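# Fold up the walls and lid of a cardboard box blank

## Task

Raise the flat cardboard blank's two long side walls and its lid into an upright position while its base stays lying flat on the table. Then release the blank and pull both grippers away. The raised parts must remain standing by themselves; any part that stays up only because a gripper is holding it does not count.

## Robot and tools

Robot: two arms, left_arm and right_arm, each ending in a two-finger gripper. All poses use one scene frame. The origin sits on the table surface midway between the arms, +x points outward over the table, +z points up, and left_arm is mounted on the +y side. The arm names do not tell you which side of a picture an arm appears on. A gripper's fingers extend along its own +z axis and close along its own y axis. The reported end_effector_position is the point between the finger pads, just under 1 cm behind the tips. Reported hand positions can be slightly wrong, more so when an arm is far extended.

The row format used by every moving call is one flat list of 16 numbers covering both arms: left_arm x, y, z, qw, qx, qy, qz, opening, then right_arm in the same order. Always send all 16, even if only one arm should move. x, y, z are an absolute target position in metres in the scene frame. qw, qx, qy, qz are an absolute target orientation quaternion, w first, in the same frame. Opening runs from -1 (closed) to +1 (fully open, 0.087 m). A call is rejected outright if any target lies more than 0.6 m, along any axis of that gripper as last reported, from the arm's last reported position.

execute_actions takes "actions", a list holding at most one item, plus optional "pictures" (true/false). An empty list only reports the current state. An item with "rows" (1 to 15 rows) and "steps" (1 to 15, default 15) runs that many control steps of 1/30 s, one row per step, repeating the final row if rows run out. An item with only "steps" (up to 300) is a pause that ends that many steps after the previous result, reply time included. Each step, the commanded pose is limited to 70 mm and 16 degrees from the gripper's measured pose, so distant targets need several calls; after an action ends, an arm continues only to its last limited pose. Joint friction can leave a gripper up to about 31 mm short, and very small commands may not move it at all. To keep an arm still, resend its last reported position and quaternion plus the opening it should hold. To keep an orientation steady, keep sending your own target quaternion rather than the slightly drifted reported one.

move takes "target" (one 16-number row of absolute poses, as above) and optional "speed" in m/s, 0.002 to 0.5, default 0.25; rotation is capped at twice that value in rad/s. Both grippers travel straight lines that finish together, lasting 0.5 to 10 s; a longer path is cut off at 10 s. Rotation takes the shorter direction. Paths ignore obstacles and the other arm. The opening is applied as the move begins. Its result adds a "move:" line stating the ending (done, off_target, moving, held, fault) and any limits: limits=paced means the sent pose was clipped; limits=held means a safety check blocked steps, after which the arm may jump faster than requested. It also reports each gripper's remaining distance to its target.

wait takes "seconds" (0 to 10) and sends nothing new. zoom_image takes "camera" (cam_low, cam_left_wrist or cam_right_wrist) and "region" [x0, y0, x1, y1] in image pixels from the top-left corner, at most 504 by 504. finished_scene takes "scene", the number of the current scene; it cannot be reversed and reports whether the goal was met.

Results: a state line per arm with its pose; grip_measured, the measured finger opening on the command scale (the last Joint positions value gives it in metres; each gripper may be off by about 1 mm); "pose unreachable" when the clearance check altered or blocked an arm's command; HELD on steps where your row was not fully sent; a "Hand target" line showing what each arm is currently driving toward; FAULT lines for stops; MOTOR HOT warnings. Images come from cam_low (fixed, 504x504) and the two wrist cameras (504x504), with the given calibration.

Gripping: to hold something, command an opening below grip_measured; about 0.02 lower gives a firm grip, less gives a lighter one. Pads push up to roughly 20 N; a quick close can squeeze harder. Joint limits (rad): waist -2.618 to 3.054, shoulder 0 to 3.142, elbow 0 to 3.142, wrist pitch and yaw -1.571 to 1.571, wrist roll -2.094 to 2.094.

Heat: holding loads warms motors. At 75 °C a warning appears, at 90 °C that arm halts for 10 s, and at 100 °C it goes limp and drops. The simulation keeps running while you compose replies.

Avoid: pushing or dropping anything off the table; letting the arms collide or press on each other; fast contacts and targets set deep past a surface, which press hard. Parts you hold may occasionally be tugged. Finish by opening both grippers and moving them clear so the walls and lid stand unaided.

Each tool is called as name(argument=value, ...), one argument or row to a line, values as JSON.

## Session

execute_actions(
  actions=[],
)

Scene clock: 0.00 s of 5900.00 s.
left_arm: end_effector_position=(+0.2172, +0.4739, +0.1628) grip_measured=+0.980 end_effector_quat_wxyz=(+0.288, -0.516, +0.742, +0.318) | right_arm: end_effector_position=(+0.1353, +0.0594, +0.3784) grip_measured=+0.998 end_effector_quat_wxyz=(-0.633, +0.736, -0.236, +0.041)
Joint positions: left_arm=[ 0.287  1.454  1.184 -0.744 -0.73  -0.593  0.087] | right_arm=[ 1.317  1.217  1.283 -0.264  0.101 -1.306  0.087]
Joint velocities: left_arm=[-0.002  0.002  0.002 -0.081 -0.051  0.037  0.   ] | right_arm=[ 0.002 -0.012 -0.007  0.007 -0.051  0.007 -0.   ]
Hand target (left_arm): +0.217, +0.474, +0.163; +0.288, -0.516, +0.742, +0.318
Hand target (right_arm): +0.135, +0.059, +0.378; -0.633, +0.736, -0.236, +0.041

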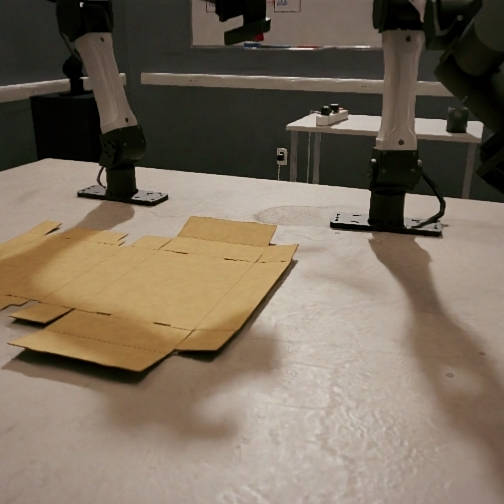

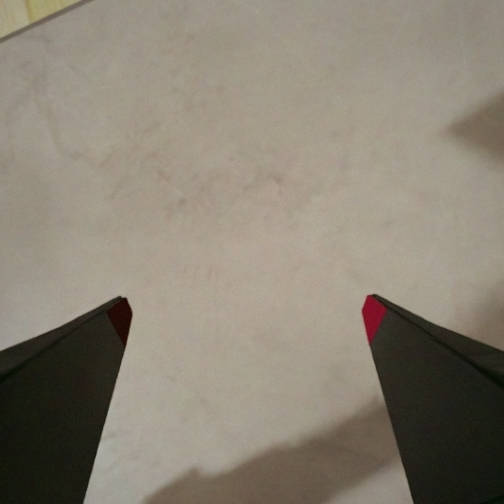

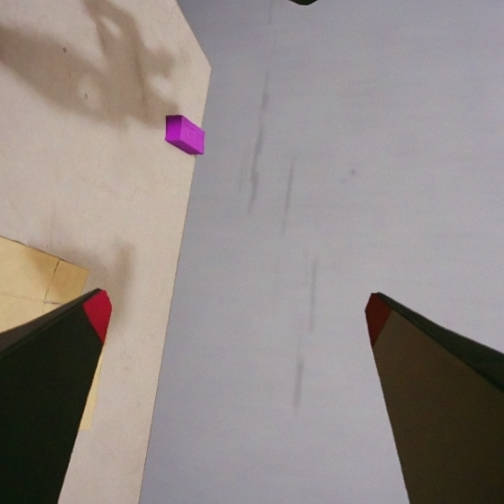

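move(
  target=[0.2172,0.4739,0.1628,0.288,-0.516,0.742,0.318,1, 0.25,-0.15,0.42,0,1,0,0,1],
)

Scene clock: 14.20 s of 5900.00 s.
left_arm: end_effector_position=(+0.2172, +0.4739, +0.1628) grip_measured=+0.980 end_effector_quat_wxyz=(+0.288, -0.516, +0.742, +0.318) | right_arm: end_effector_position=(+0.2502, -0.1479, +0.4196) grip_measured=+0.998 end_effector_quat_wxyz=(-0.241, +0.914, -0.178, +0.275)
Joint positions: left_arm=[ 0.287  1.454  1.184 -0.744 -0.73  -0.593  0.087] | right_arm=[ 0.745  1.499  2.234 -1.568  0.135 -2.083  0.087]
Joint velocities: left_arm=[-0.002 -0.002 -0.002 -0.022 -0.007  0.037 -0.   ] | right_arm=[ 0.022 -0.007  0.002  0.081  0.022 -0.037  0.   ]
Hand target (left_arm): +0.217, +0.474, +0.163; +0.288, -0.516, +0.742, +0.318
Hand target (right_arm): +0.245, -0.151, +0.419; -0.235, +0.916, -0.170, +0.278
Off the commanded pose (left_arm): 0.000 m, 0 deg.
Off the commanded pose (right_arm): 0.002 m, 48 deg; orientation clipped at the last step of the last action.
joint sent to its limit (right arm) — the command would take joint 4 (wrist pitch) past its lower limit and joint 6 (wrist roll) past its lower limit, so those joints were sent only as far as their limits.
After step 90, 6.70 s passed at rest.
move: off_target (right_arm); limits=paced
camera_calibration (this result's frames):
cam_right_wrist: T_world_to_cam=[[0.172265, 0.832034, 0.5273, -0.145371], [0.0436529, -0.541224, 0.839744, -0.426128], [0.984083, -0.12164, -0.129554, -0.0693269], [0, 0, 0, 1]] pos_world=[0.111867, -0.11811, 0.425512]

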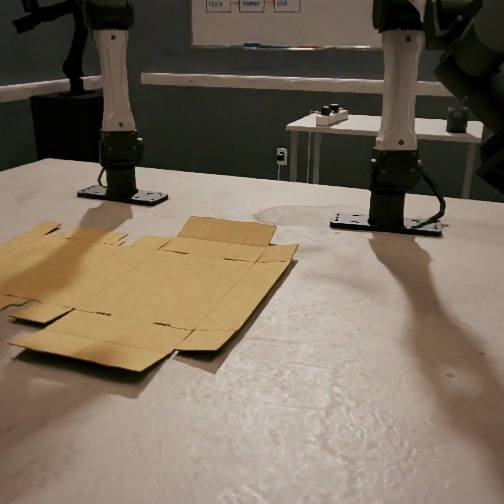

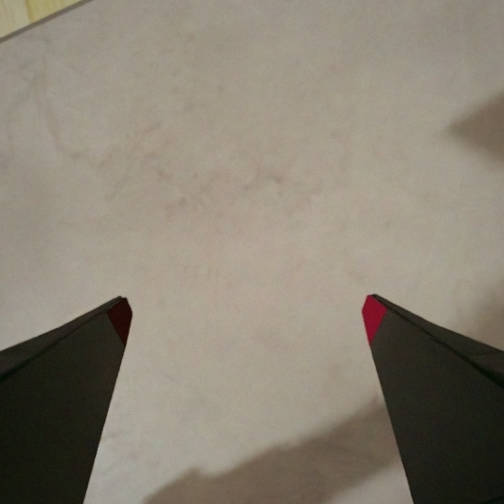

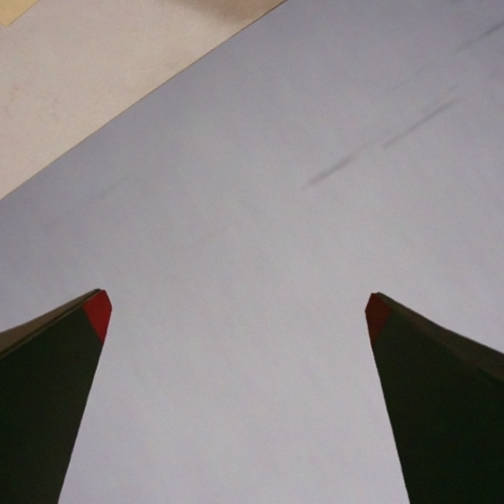

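move(
  target=[0.2172,0.4739,0.1628,0.288,-0.516,0.742,0.318,1, 0.3,-0.15,0.40,0.423,0,0.906,0,1],
)

Scene clock: 31.20 s of 5900.00 s.
left_arm: end_effector_position=(+0.2172, +0.4739, +0.1628) grip_measured=+0.980 end_effector_quat_wxyz=(+0.288, -0.516, +0.742, +0.318) | right_arm: end_effector_position=(+0.2958, -0.1479, +0.4009) grip_measured=+0.998 end_effector_quat_wxyz=(+0.448, -0.015, +0.894, +0.014)
Joint positions: left_arm=[ 0.287  1.454  1.184 -0.744 -0.73  -0.593  0.087] | right_arm=[ 0.678  1.835  2.662 -1.567  0.479  0.412  0.087]
Joint velocities: left_arm=[-0.002 -0.007 -0.002 -0.037 -0.007 -0.022 -0.002] | right_arm=[ 0.002 -0.002 -0.002 -0.051  0.007 -0.022 -0.001]
Hand target (left_arm): +0.217, +0.474, +0.163; +0.288, -0.516, +0.742, +0.318
Hand target (right_arm): +0.300, -0.150, +0.401; +0.448, -0.004, +0.894, +0.011
Off the commanded pose (left_arm): 0.000 m, 0 deg.
Off the commanded pose (right_arm): 0.005 m, 4 deg.
joint sent to its limit (right arm) — the command would take joint 4 (wrist pitch) past its lower limit, so that joint was sent only as far as its limit.
After step 90, 8.23 s passed at rest.
move: off_target (right_arm)
camera_calibration (this result's frames):
cam_right_wrist: T_world_to_cam=[[0.0539482, -0.998499, 0.0094364, -0.171574], [-0.99763, -0.0543007, -0.0422653, 0.321272], [0.0427142, -0.0071339, -0.999062, 0.527383], [0, 0, 0, 1]] pos_world=[0.30724, -0.150109, 0.542086]

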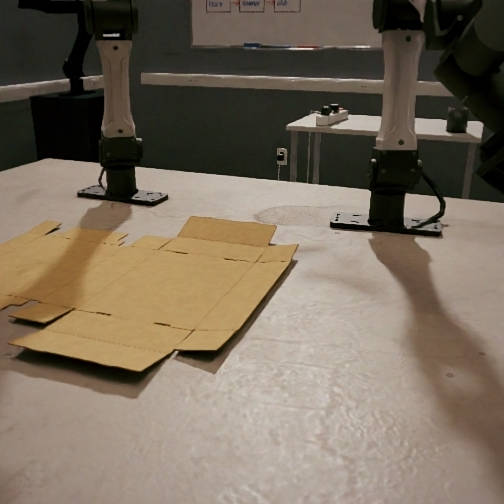

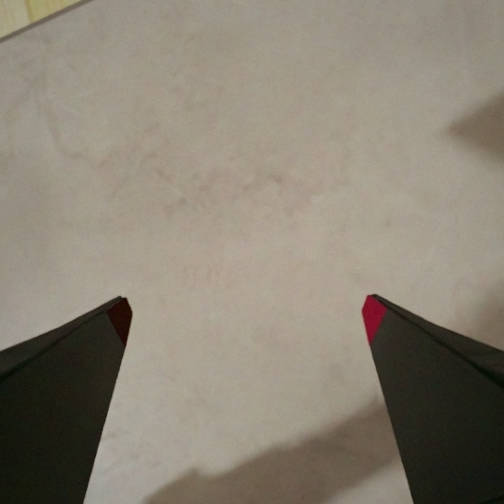

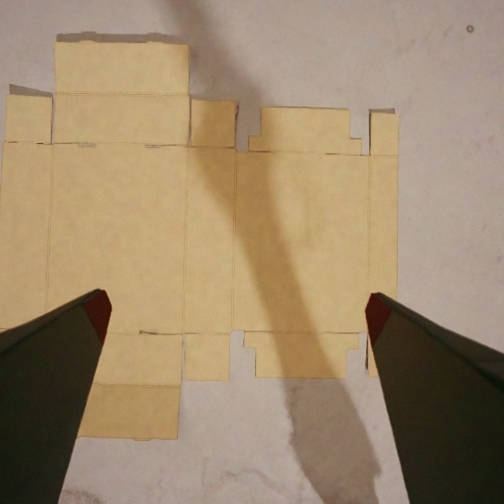

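zoom_image(
  camera="cam_low",
  region=[0,200,320,390],
)

Region (0, 200, 320, 390) of cam_low's 504x504 image, scaled by 1.575, with more detail than that image has; it fills the top 299 rows of this view, and the rest is white.

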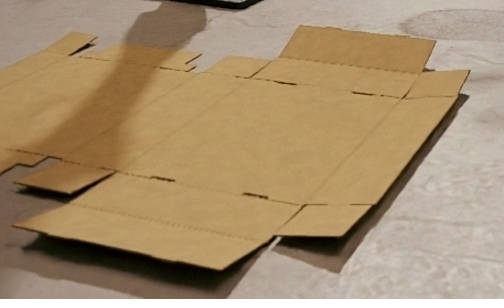

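move(
  target=[0.40,0.24,0.04,0.433,0.433,0.75,-0.25,-1, 0.33,-0.01,0.05,0.423,0,0.906,0,-1],
)

move(
  target=[0.40,0.20,0.005,0.433,0.433,0.75,-0.25,-1, 0.33,-0.01,0.0,0.423,0,0.906,0,-1],
  speed=0.05,
)

Scene clock: 56.43 s of 5900.00 s.
left_arm: end_effector_position=(+0.3960, +0.2433, +0.0424) grip_measured=-1.000 end_effector_quat_wxyz=(+0.435, +0.425, +0.755, -0.245) | right_arm: end_effector_position=(+0.3384, -0.0111, +0.0585) grip_measured=-1.000 end_effector_quat_wxyz=(+0.422, +0.001, +0.907, +0.001)
Joint positions: left_arm=[ 0.149  2.013  1.283 -0.4    0.984  1.054  0.   ] | right_arm=[ 0.883  1.968  1.342 -0.287  0.621  0.65   0.   ]
Joint velocities: left_arm=[ 0.007  0.002 -0.002 -0.037 -0.007  0.007  0.   ] | right_arm=[ 0.007  0.007 -0.002  0.007  0.022  0.007  0.   ]
Hand target (left_arm): +0.399, +0.239, +0.043; +0.434, +0.432, +0.750, -0.250
Hand target (right_arm): +0.335, -0.010, +0.051; +0.422, +0.001, +0.907, -0.000
Off the commanded pose (left_arm): 0.006 m, 1 deg.
Off the commanded pose (right_arm): 0.012 m, 0 deg.
After step 90, 16.83 s passed at rest.
move: off_target (right_arm)
camera_calibration (this result's frames):
cam_left_wrist: T_world_to_cam=[[-0.861504, -0.507714, 0.00607425, 0.462831], [-0.499964, 0.846146, -0.184585, 0.023619], [0.0885768, -0.162058, -0.982798, 0.187972], [0, 0, 0, 1]] pos_world=[0.39389, 0.245463, 0.186287]
cam_right_wrist: T_world_to_cam=[[0.0144134, -0.999774, 0.0156415, -0.0210428], [-0.999778, -0.0141698, 0.0155769, 0.354475], [-0.0153517, -0.0158626, -0.999756, 0.204056], [0, 0, 0, 1]] pos_world=[0.357832, -0.0127783, 0.198813]

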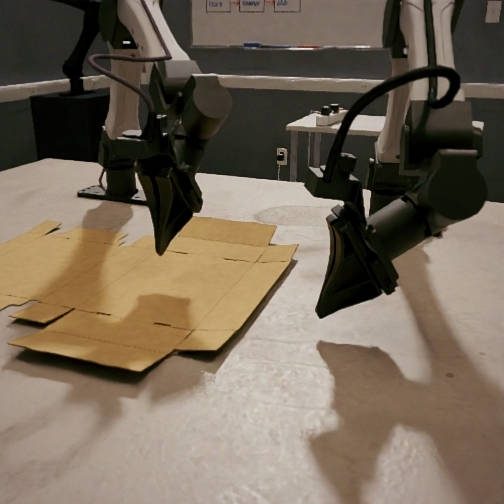

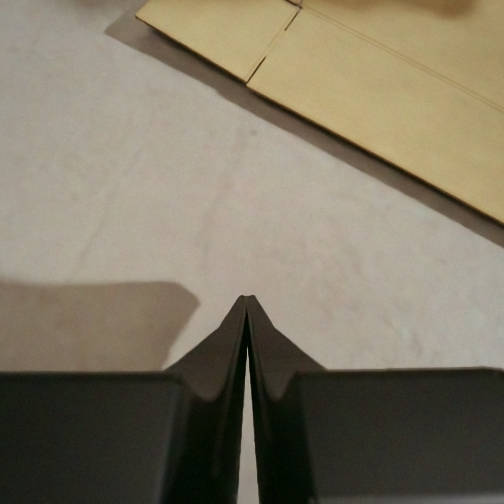

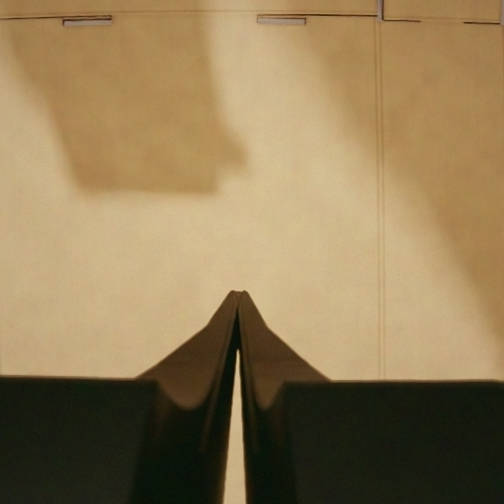

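Scene clock: 57.97 s of 5900.00 s.
left_arm: end_effector_position=(+0.4054, +0.2061, +0.0234) grip_measured=-1.000 end_effector_quat_wxyz=(+0.446, +0.436, +0.742, -0.244) | right_arm: end_effector_position=(+0.3390, -0.0100, +0.0194) grip_measured=-1.000 end_effector_quat_wxyz=(+0.436, +0.007, +0.900, +0.003)
Joint positions: left_arm=[ 0.056  2.036  1.195 -0.155  0.958  0.933  0.   ] | right_arm=[ 0.892  2.033  1.245 -0.102  0.646  0.653  0.   ]
Joint velocities: left_arm=[ 0.002 -0.012 -0.002  0.037 -0.066 -0.095  0.   ] | right_arm=[-0.012 -0.002 -0.007  0.022 -0.022 -0.066  0.   ]
Hand target (left_arm): +0.400, +0.200, +0.005; +0.433, +0.433, +0.750, -0.251
Hand target (right_arm): +0.330, -0.010, +0.001; +0.423, +0.000, +0.906, -0.000
Off the commanded pose (left_arm): 0.020 m, 2 deg.
Off the commanded pose (right_arm): 0.021 m, 2 deg.
move: off_target (left_arm, right_arm)
camera_calibration (this result's frames):
cam_left_wrist: T_world_to_cam=[[-0.871952, -0.489026, -0.0235416, 0.453298], [-0.474609, 0.856094, -0.204572, 0.0444845], [0.120195, -0.167204, -0.978568, 0.150609], [0, 0, 0, 1]] pos_world=[0.398264, 0.208774, 0.167153]
cam_right_wrist: T_world_to_cam=[[0.00503314, -0.999951, 0.00852723, -0.0159687], [-0.999884, -0.00515512, -0.0143436, 0.356403], [0.0143869, -0.00845405, -0.999861, 0.154935], [0, 0, 0, 1]] pos_world=[0.354213, -0.0128208, 0.160162]

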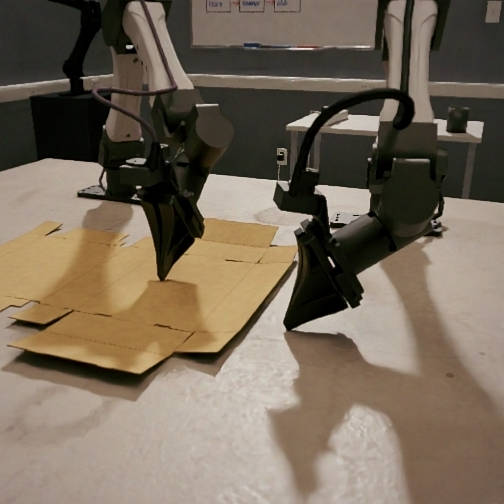

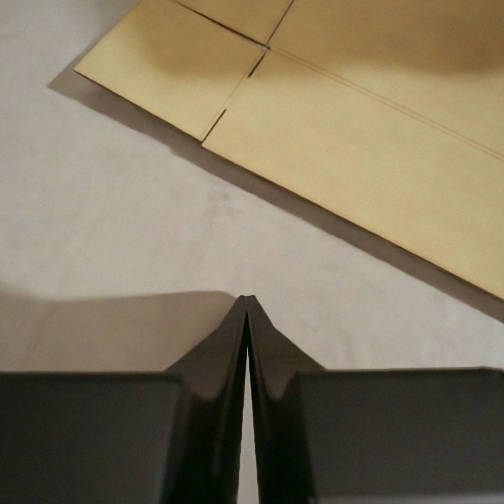

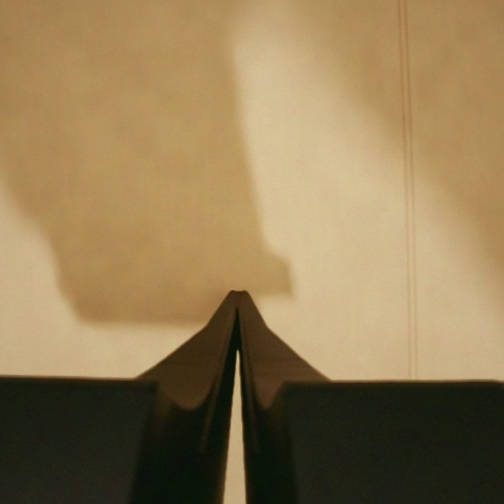

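move(
  target=[0.40,0.19,-0.008,0.366,0.453,0.785,-0.211,-1, 0.33,-0.01,-0.015,0.423,0,0.906,0,-1],
  speed=0.03,
)

move(
  target=[0.40,0.13,-0.005,0.366,0.453,0.785,-0.211,-1, 0.33,-0.01,-0.015,0.423,0,0.906,0,-1],
  speed=0.03,
)

Scene clock: 66.50 s of 5900.00 s.
left_arm: end_effector_position=(+0.4057, +0.2037, +0.0208) grip_measured=-1.000 end_effector_quat_wxyz=(+0.402, +0.441, +0.773, -0.215) | right_arm: end_effector_position=(+0.3445, -0.0057, +0.0187) grip_measured=-1.000 end_effector_quat_wxyz=(+0.453, +0.016, +0.891, +0.011)
Joint positions: left_arm=[ 0.011  2.028  1.249 -0.265  0.83   0.93   0.   ] | right_arm=[ 0.895  2.045  1.23  -0.033  0.665  0.653  0.   ]
Joint velocities: left_arm=[-0.012  0.007  0.002 -0.022  0.007 -0.022  0.   ] | right_arm=[-0.007  0.007 -0.007  0.022  0.022  0.007  0.   ]
Hand target (left_arm): +0.398, +0.191, -0.007; +0.367, +0.453, +0.784, -0.212
Hand target (right_arm): +0.329, -0.011, -0.013; +0.423, +0.001, +0.906, -0.000
Off the commanded pose (left_arm): 0.032 m, 5 deg.
Off the commanded pose (right_arm): 0.037 m, 4 deg.
After step 90, 2.03 s passed at rest.
move: off_target (left_arm, right_arm)
camera_calibration (this result's frames):
cam_left_wrist: T_world_to_cam=[[-0.861198, -0.508012, -0.0161574, 0.451647], [-0.504951, 0.85877, -0.0868255, 0.0553269], [0.0579839, -0.0666153, -0.996093, 0.152677], [0, 0, 0, 1]] pos_world=[0.408042, 0.1921, 0.164182]
cam_right_wrist: T_world_to_cam=[[-0.00411699, -0.999884, -0.0146343, -0.00816034], [-0.998602, 0.0048821, -0.0526369, 0.36224], [0.0527023, 0.0143971, -0.998506, 0.141089], [0, 0, 0, 1]] pos_world=[0.354265, -0.0119592, 0.159826]

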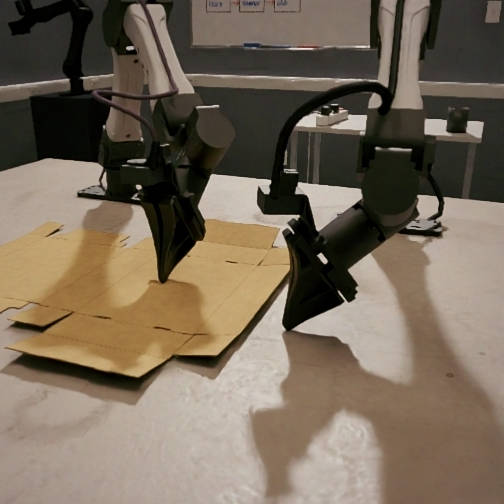

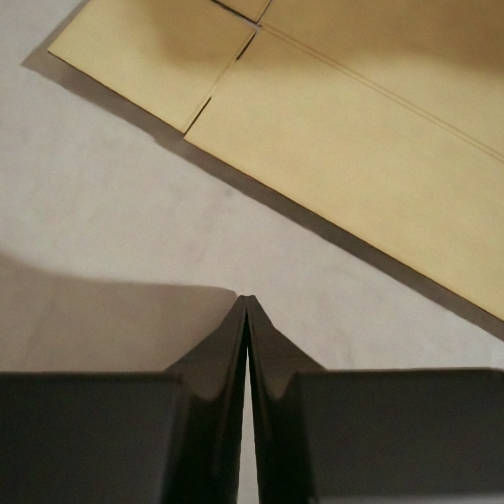

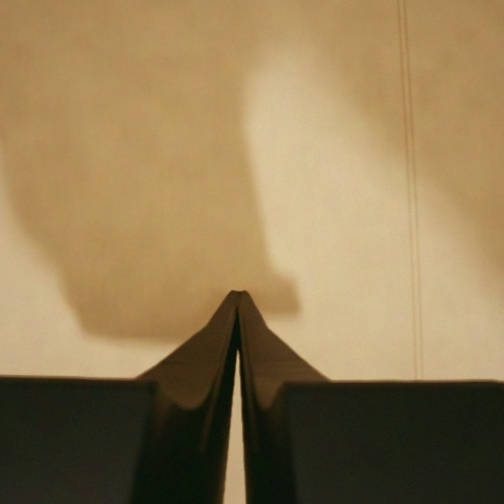

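Scene clock: 69.33 s of 5900.00 s.
left_arm: end_effector_position=(+0.4207, +0.1605, +0.0219) grip_measured=-1.000 end_effector_quat_wxyz=(+0.396, +0.440, +0.786, -0.178) | right_arm: end_effector_position=(+0.3458, -0.0077, +0.0192) grip_measured=-1.000 end_effector_quat_wxyz=(+0.457, +0.019, +0.889, +0.006)
Joint positions: left_arm=[-0.132  2.02   1.245 -0.144  0.671  0.773  0.   ] | right_arm=[ 0.895  2.046  1.23  -0.031  0.68   0.653  0.   ]
Joint velocities: left_arm=[-0.027 -0.007 -0.002 -0.022 -0.066  0.051  0.   ] | right_arm=[-0.007 -0.002  0.007 -0.051 -0.007 -0.066  0.   ]
Hand target (left_arm): +0.398, +0.132, -0.003; +0.365, +0.453, +0.785, -0.212
Hand target (right_arm): +0.329, -0.011, -0.013; +0.423, +0.001, +0.906, -0.001
Off the commanded pose (left_arm): 0.046 m, 5 deg.
Off the commanded pose (right_arm): 0.038 m, 5 deg.
move: off_target (left_arm, right_arm)
camera_calibration (this result's frames):
cam_left_wrist: T_world_to_cam=[[-0.839275, -0.540124, -0.062325, 0.439568], [-0.539, 0.841575, -0.03507, 0.116079], [0.0713933, 0.00415983, -0.99744, 0.133085], [0, 0, 0, 1]] pos_world=[0.421984, 0.139178, 0.164211]
cam_right_wrist: T_world_to_cam=[[-0.0138642, -0.999873, -0.00787515, -0.00686927], [-0.998004, 0.0143227, -0.0615049, 0.363642], [0.0616098, 0.00700672, -0.998076, 0.13844], [0, 0, 0, 1]] pos_world=[0.354292, -0.0130467, 0.160485]

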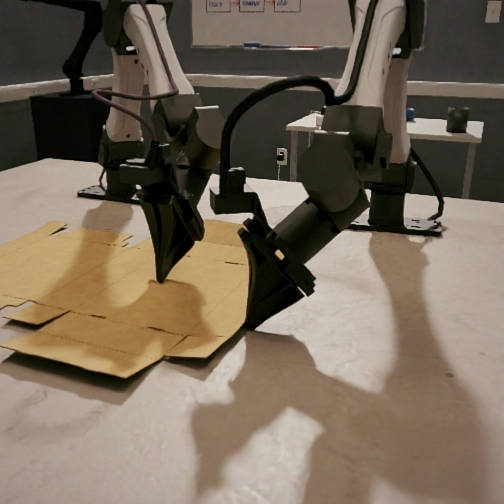

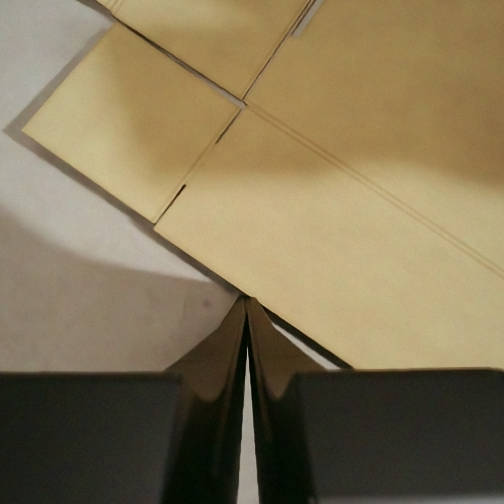

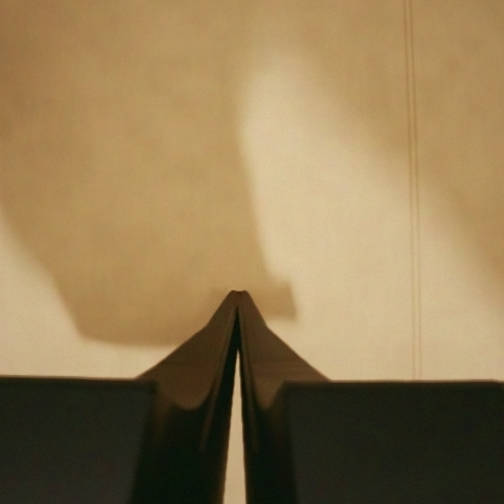

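move(
  target=[0.37,0.23,0.07,0.139,-0.218,0.814,-0.519,-0.4, 0.34,-0.01,0.005,0.423,0,0.906,0,-1],
)

move(
  target=[0.37,0.21,0.02,0.139,-0.218,0.814,-0.519,-0.4, 0.34,-0.01,0.005,0.423,0,0.906,0,-1],
  speed=0.04,
)

Scene clock: 85.57 s of 5900.00 s.
left_arm: end_effector_position=(+0.3771, +0.2313, +0.0770) grip_measured=-0.400 end_effector_quat_wxyz=(+0.159, -0.200, +0.820, -0.512) | right_arm: end_effector_position=(+0.3461, -0.0097, +0.0190) grip_measured=-1.000 end_effector_quat_wxyz=(+0.451, +0.018, +0.892, +0.003)
Joint positions: left_arm=[ 0.225  2.088  1.35  -0.441  1.092 -0.373  0.026] | right_arm=[ 0.889  2.046  1.239 -0.053  0.673  0.653  0.   ]
Joint velocities: left_arm=[-0.012 -0.012 -0.007 -0.007  0.022 -0.095  0.001] | right_arm=[-0.017 -0.007 -0.002  0.037 -0.037  0.022  0.   ]
Hand target (left_arm): +0.370, +0.232, +0.070; +0.141, -0.218, +0.815, -0.517
Hand target (right_arm): +0.340, -0.010, +0.005; +0.424, +0.001, +0.906, +0.000
Off the commanded pose (left_arm): 0.010 m, 3 deg.
Off the commanded pose (right_arm): 0.015 m, 4 deg.
After step 90, 9.47 s passed at rest.
move: off_target (left_arm, right_arm)
camera_calibration (this result's frames):
cam_left_wrist: T_world_to_cam=[[0.156342, -0.386787, 0.90882, -0.0410276], [-0.92189, 0.273112, 0.274825, 0.286987], [-0.354508, -0.880798, -0.313876, 0.503563], [0, 0, 0, 1]] pos_world=[0.449502, 0.349289, 0.116472]
cam_right_wrist: T_world_to_cam=[[-0.0145211, -0.999894, -0.000764948, -0.00880784], [-0.998677, 0.0145411, -0.0493303, 0.363928], [0.0493362, 0.0000476066, -0.998782, 0.142416], [0, 0, 0, 1]] pos_world=[0.356292, -0.0141056, 0.160189]

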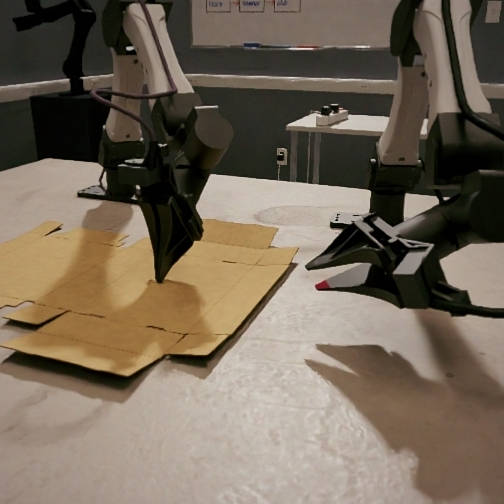

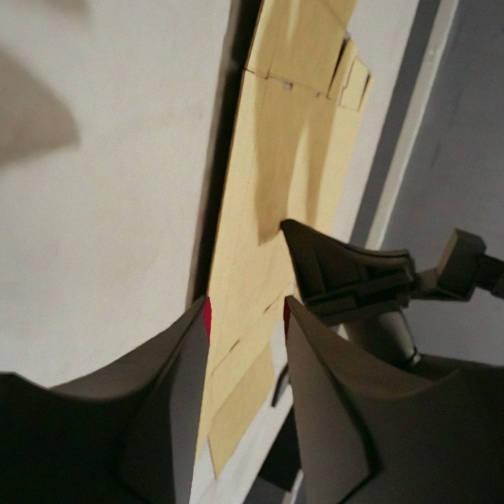

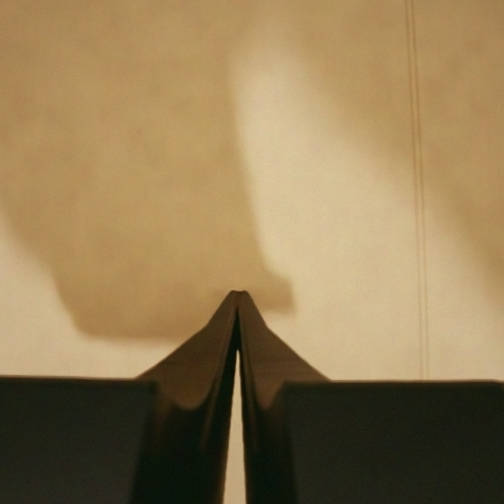

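Scene clock: 87.33 s of 5900.00 s.
left_arm: end_effector_position=(+0.3733, +0.2158, +0.0300) grip_measured=-0.400 end_effector_quat_wxyz=(+0.144, -0.216, +0.813, -0.521) | right_arm: end_effector_position=(+0.3461, -0.0097, +0.0190) grip_measured=-1.000 end_effector_quat_wxyz=(+0.451, +0.018, +0.892, +0.003)
Joint positions: left_arm=[ 0.196  2.167  1.231 -0.199  1.094 -0.473  0.026] | right_arm=[ 0.889  2.046  1.239 -0.053  0.673  0.653  0.   ]
Joint velocities: left_arm=[-0.007 -0.007 -0.017  0.037 -0.066 -0.051 -0.   ] | right_arm=[-0.007 -0.007 -0.007 -0.081 -0.007 -0.007  0.   ]
Hand target (left_arm): +0.371, +0.211, +0.020; +0.138, -0.218, +0.815, -0.519
Hand target (right_arm): +0.340, -0.010, +0.005; +0.424, +0.001, +0.906, +0.000
Off the commanded pose (left_arm): 0.012 m, 1 deg.
Off the commanded pose (right_arm): 0.015 m, 4 deg.
move: off_target (left_arm, right_arm)
camera_calibration (this result's frames):
cam_left_wrist: T_world_to_cam=[[0.192729, -0.354205, 0.915092, -0.0245076], [-0.915005, 0.271975, 0.297984, 0.297586], [-0.35443, -0.894745, -0.271682, 0.475502], [0, 0, 0, 1]] pos_world=[0.445549, 0.335836, 0.0629361]
cam_right_wrist: T_world_to_cam=[[-0.0145211, -0.999894, -0.000764948, -0.00880784], [-0.998677, 0.0145411, -0.0493303, 0.363928], [0.0493362, 0.0000476066, -0.998782, 0.142416], [0, 0, 0, 1]] pos_world=[0.356292, -0.0141056, 0.160189]

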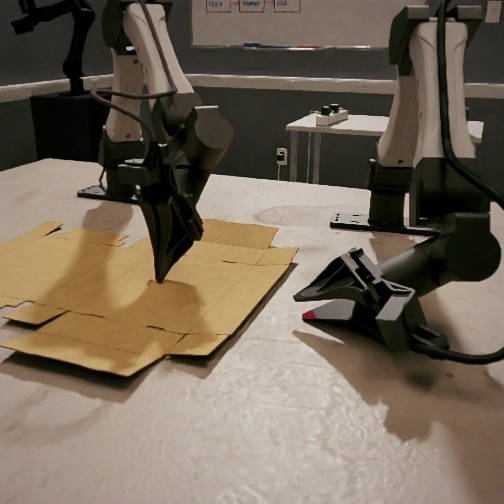

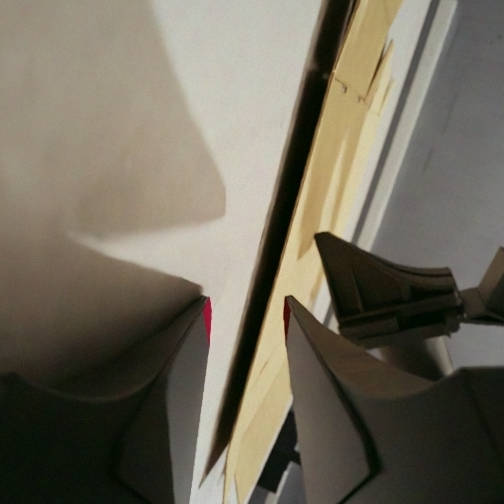

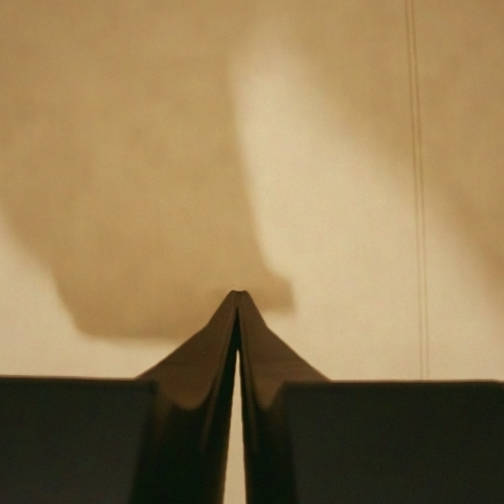

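move(
  target=[0.38,0.19,0.015,0.12,-0.23,0.856,-0.446,-0.4, 0.34,-0.01,0.005,0.423,0,0.906,0,-1],
  speed=0.04,
)

move(
  target=[0.39,0.125,0.015,0.12,-0.23,0.856,-0.446,-0.4, 0.34,-0.01,0.005,0.423,0,0.906,0,-1],
  speed=0.03,
)

Scene clock: 95.20 s of 5900.00 s.
left_arm: end_effector_position=(+0.3811, +0.1985, +0.0287) grip_measured=-0.400 end_effector_quat_wxyz=(+0.133, -0.227, +0.839, -0.476) | right_arm: end_effector_position=(+0.3461, -0.0097, +0.0190) grip_measured=-1.000 end_effector_quat_wxyz=(+0.451, +0.018, +0.892, +0.003)
Joint positions: left_arm=[ 0.127  2.141  1.262 -0.243  0.968 -0.522  0.026] | right_arm=[ 0.889  2.046  1.239 -0.053  0.673  0.653  0.   ]
Joint velocities: left_arm=[-0.032 -0.007  0.007 -0.007  0.007 -0.095 -0.   ] | right_arm=[ 0.002  0.002  0.002 -0.037  0.022  0.095  0.   ]
Hand target (left_arm): +0.379, +0.190, +0.016; +0.121, -0.230, +0.856, -0.448
Hand target (right_arm): +0.340, -0.010, +0.005; +0.424, +0.001, +0.906, +0.000
Off the commanded pose (left_arm): 0.016 m, 4 deg.
Off the commanded pose (right_arm): 0.015 m, 4 deg.
After step 90, 2.33 s passed at rest.
move: off_target (left_arm, right_arm)
camera_calibration (this result's frames):
cam_left_wrist: T_world_to_cam=[[0.246897, -0.434013, 0.866415, -0.0343728], [-0.897724, 0.234214, 0.373144, 0.308572], [-0.364875, -0.869929, -0.331797, 0.46319], [0, 0, 0, 1]] pos_world=[0.454506, 0.315753, 0.0683244]
cam_right_wrist: T_world_to_cam=[[-0.0145211, -0.999894, -0.000764948, -0.00880784], [-0.998677, 0.0145411, -0.0493303, 0.363928], [0.0493362, 0.0000476066, -0.998782, 0.142416], [0, 0, 0, 1]] pos_world=[0.356292, -0.0141056, 0.160189]

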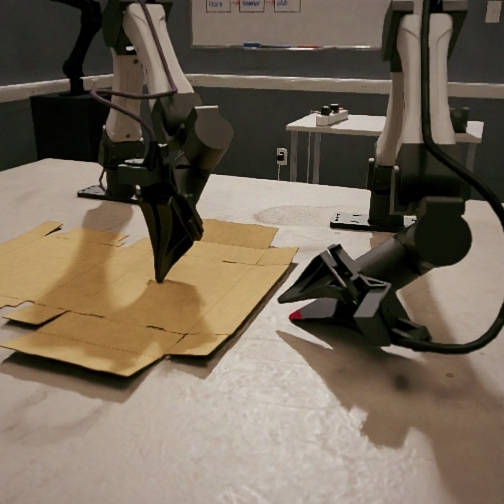

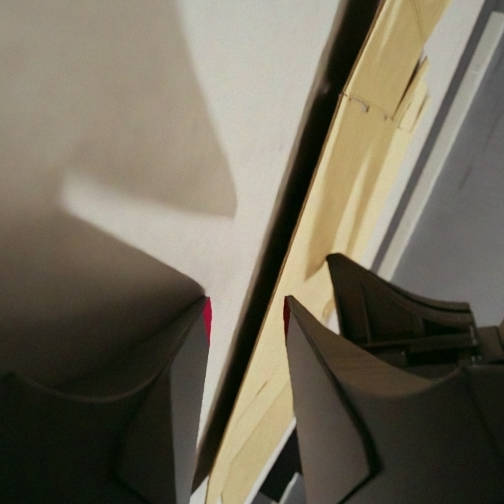

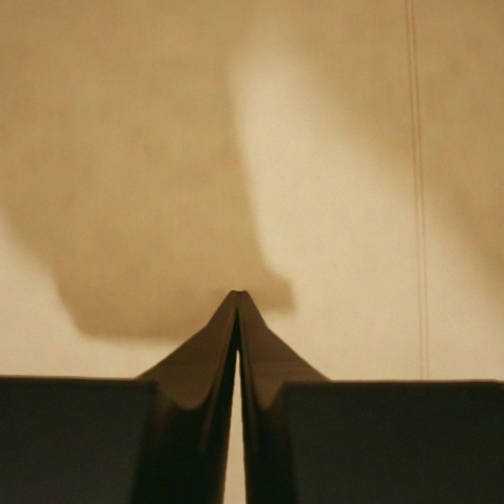

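Scene clock: 97.97 s of 5900.00 s.
left_arm: end_effector_position=(+0.4013, +0.1356, +0.0299) grip_measured=-0.400 end_effector_quat_wxyz=(+0.133, -0.225, +0.847, -0.463) | right_arm: end_effector_position=(+0.3461, -0.0097, +0.0190) grip_measured=-1.000 end_effector_quat_wxyz=(+0.451, +0.018, +0.892, +0.003)
Joint positions: left_arm=[-0.043  2.141  1.262 -0.079  0.855 -0.73   0.026] | right_arm=[ 0.889  2.046  1.239 -0.053  0.673  0.653  0.   ]
Joint velocities: left_arm=[ 0.007 -0.017 -0.017 -0.022  0.007 -0.022 -0.001] | right_arm=[ 0.017  0.002 -0.017 -0.051  0.022  0.022  0.   ]
Hand target (left_arm): +0.389, +0.125, +0.016; +0.118, -0.229, +0.856, -0.447
Hand target (right_arm): +0.340, -0.010, +0.005; +0.424, +0.001, +0.906, +0.000
Off the commanded pose (left_arm): 0.022 m, 3 deg.
Off the commanded pose (right_arm): 0.015 m, 4 deg.
move: off_target (left_arm, right_arm)
camera_calibration (this result's frames):
cam_left_wrist: T_world_to_cam=[[0.250179, -0.461991, 0.850867, -0.0647517], [-0.894881, 0.225135, 0.385361, 0.34075], [-0.369593, -0.857834, -0.357103, 0.4173], [0, 0, 0, 1]] pos_world=[0.475361, 0.251345, 0.0728023]
cam_right_wrist: T_world_to_cam=[[-0.0145211, -0.999894, -0.000764948, -0.00880784], [-0.998677, 0.0145411, -0.0493303, 0.363928], [0.0493362, 0.0000476066, -0.998782, 0.142416], [0, 0, 0, 1]] pos_world=[0.356292, -0.0141056, 0.160189]

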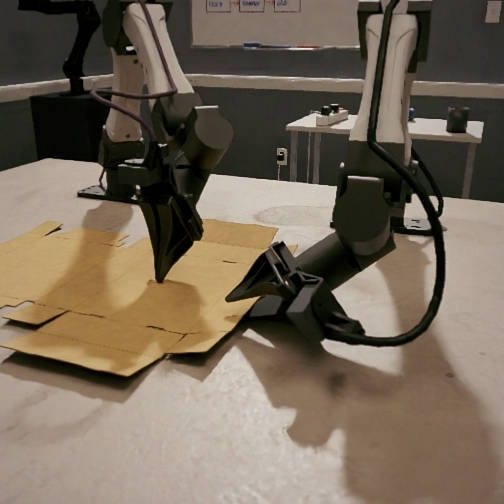

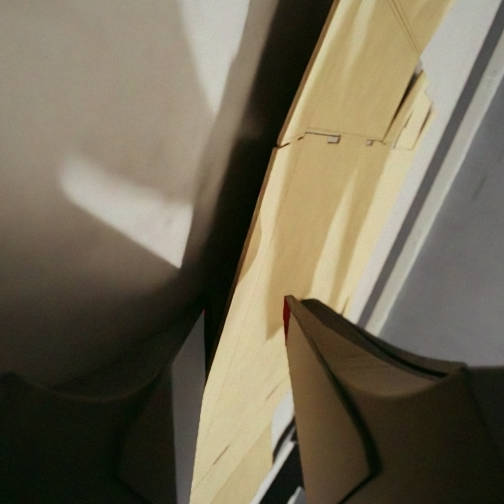

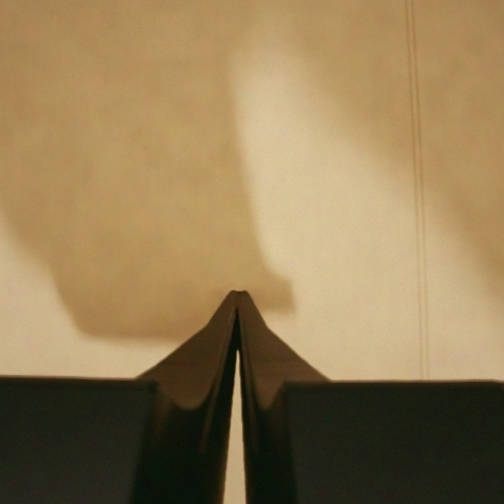

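move(
  target=[0.40,0.12,0.055,0.28,-0.12,0.92,-0.23,-0.6, 0.34,-0.01,0.005,0.423,0,0.906,0,-1],
  speed=0.05,
)

move(
  target=[0.40,0.09,0.06,0.423,0,0.906,0,-0.7, 0.34,-0.01,0.005,0.423,0,0.906,0,-1],
  speed=0.05,
)

Scene clock: 112.97 s of 5900.00 s.
left_arm: end_effector_position=(+0.4060, +0.1277, +0.0462) grip_measured=-0.600 end_effector_quat_wxyz=(+0.278, -0.133, +0.924, -0.224) | right_arm: end_effector_position=(+0.3463, -0.0101, +0.0192) grip_measured=-1.000 end_effector_quat_wxyz=(+0.452, +0.018, +0.892, +0.002)
Joint positions: left_arm=[-0.248  1.928  1.245 -0.199  0.267 -0.512  0.017] | right_arm=[ 0.889  2.046  1.239 -0.053  0.675  0.652  0.   ]
Joint velocities: left_arm=[ 0.007 -0.017 -0.002 -0.022 -0.022  0.007 -0.   ] | right_arm=[ 0.007 -0.037 -0.002 -0.007  0.007  0.081  0.   ]
Hand target (left_arm): +0.399, +0.119, +0.054; +0.280, -0.121, +0.924, -0.232
Hand target (right_arm): +0.340, -0.010, +0.005; +0.424, +0.001, +0.906, +0.000
Off the commanded pose (left_arm): 0.013 m, 2 deg.
Off the commanded pose (right_arm): 0.015 m, 4 deg.
After step 90, 5.63 s passed at rest.
move: off_target (left_arm, right_arm)
camera_calibration (this result's frames):
cam_left_wrist: T_world_to_cam=[[0.111585, -0.859903, 0.498112, 0.0399491], [-0.964799, 0.0263758, 0.261663, 0.399937], [-0.238143, -0.509775, -0.82669, 0.341903], [0, 0, 0, 1]] pos_world=[0.462823, 0.198097, 0.1581]
cam_right_wrist: T_world_to_cam=[[-0.0155622, -0.999878, 0.00094643, -0.0088368], [-0.998595, 0.0154943, -0.0506733, 0.364128], [0.0506525, -0.00173369, -0.998715, 0.142087], [0, 0, 0, 1]] pos_world=[0.356282, -0.0142313, 0.160365]

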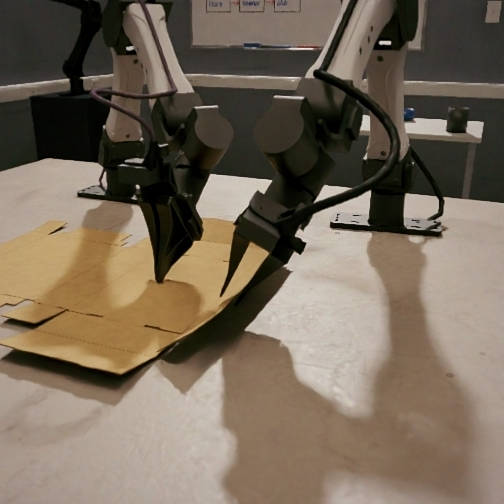

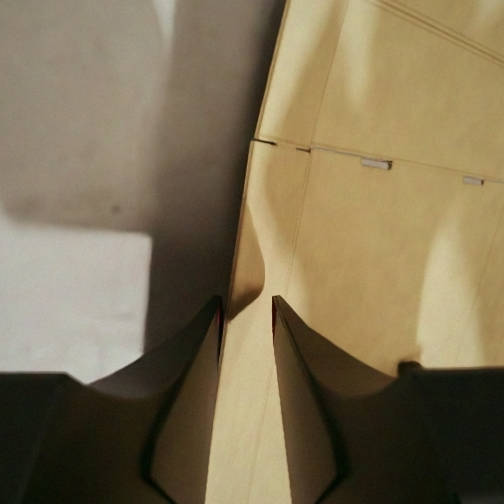

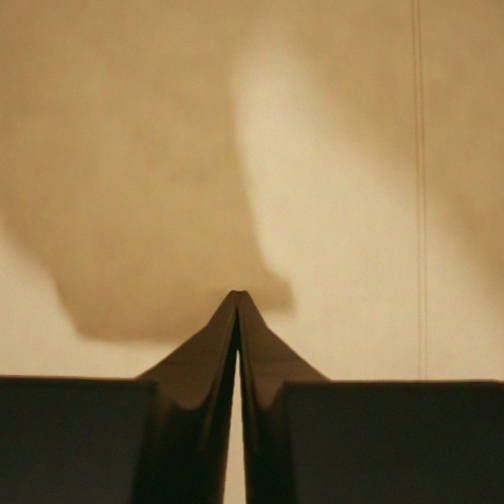

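Scene clock: 119.20 s of 5900.00 s.
left_arm: end_effector_position=(+0.4081, +0.1163, +0.0559) grip_measured=-0.699 end_effector_quat_wxyz=(+0.408, -0.034, +0.912, +0.010) | right_arm: end_effector_position=(+0.3461, -0.0130, +0.0189) grip_measured=-1.000 end_effector_quat_wxyz=(+0.452, +0.017, +0.892, -0.006)
Joint positions: left_arm=[-0.504  1.873  1.184 -0.094 -0.327 -0.322  0.013] | right_arm=[ 0.889  2.046  1.239 -0.061  0.686  0.65   0.   ]
Joint velocities: left_arm=[-0.017  0.002  0.007 -0.007  0.037  0.007 -0.001] | right_arm=[-0.022 -0.017 -0.002  0.022  0.007 -0.022  0.   ]
Hand target (left_arm): +0.408, +0.115, +0.056; +0.406, -0.033, +0.913, +0.006
Hand target (right_arm): +0.339, -0.010, +0.005; +0.424, +0.001, +0.906, +0.000
Off the commanded pose (left_arm): 0.028 m, 4 deg.
Off the commanded pose (right_arm): 0.015 m, 4 deg.
move: held (left_arm), off_target (right_arm); limits=held; held on 22 of 187 steps (left_arm), including the last (left_arm)
pose unreachable (left arm): on one or more control steps of this call this arm could not follow its commanded pose, so it was not sent that pose on those steps. On the call's last step it was still not sent that pose. It may still have moved: this result reports where it is.
cause: the commanded pose would bring a part of the arm too close to another arm (this arm's wrist (the part past joint 5) and the other arm's wrist (the part past joint 4)).
camera_calibration (this result's frames):
cam_left_wrist: T_world_to_cam=[[0.0575573, -0.998203, 0.016654, 0.0901597], [-0.998155, -0.0572153, 0.02033, 0.436508], [-0.0193406, -0.0177934, -0.999655, 0.207744], [0, 0, 0, 1]] pos_world=[0.434531, 0.118669, 0.197296]
cam_right_wrist: T_world_to_cam=[[-0.021171, -0.999665, 0.0149182, -0.0100975], [-0.998444, 0.0203705, -0.0519107, 0.364015], [0.0515894, -0.015994, -0.99854, 0.141321], [0, 0, 0, 1]] pos_world=[0.355944, -0.015249, 0.160161]

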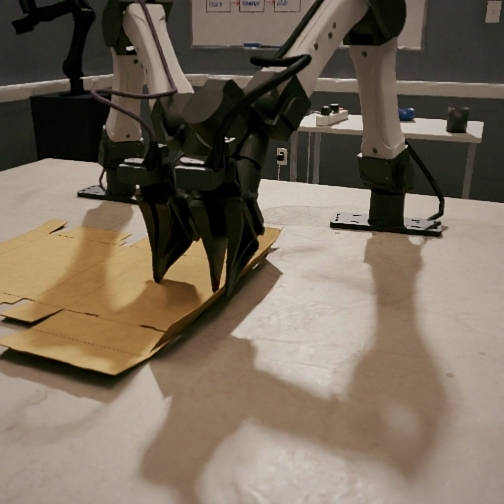

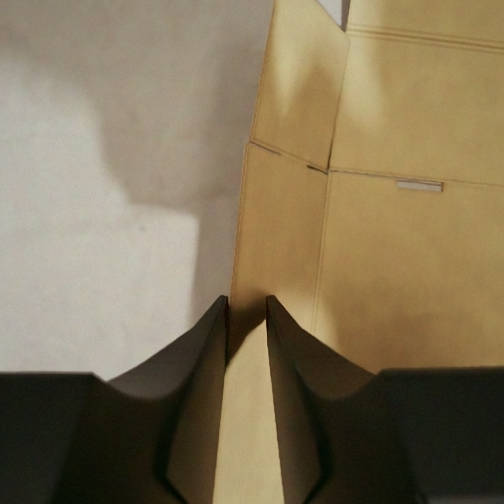

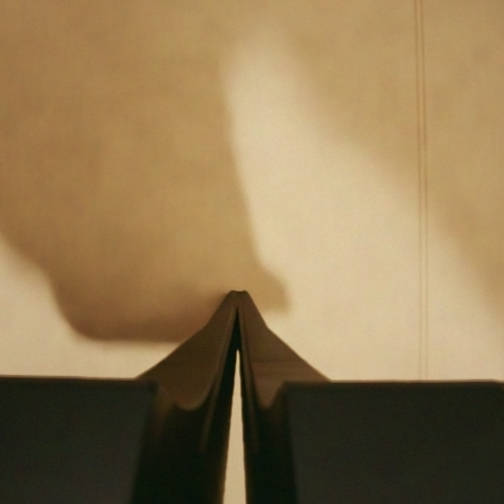

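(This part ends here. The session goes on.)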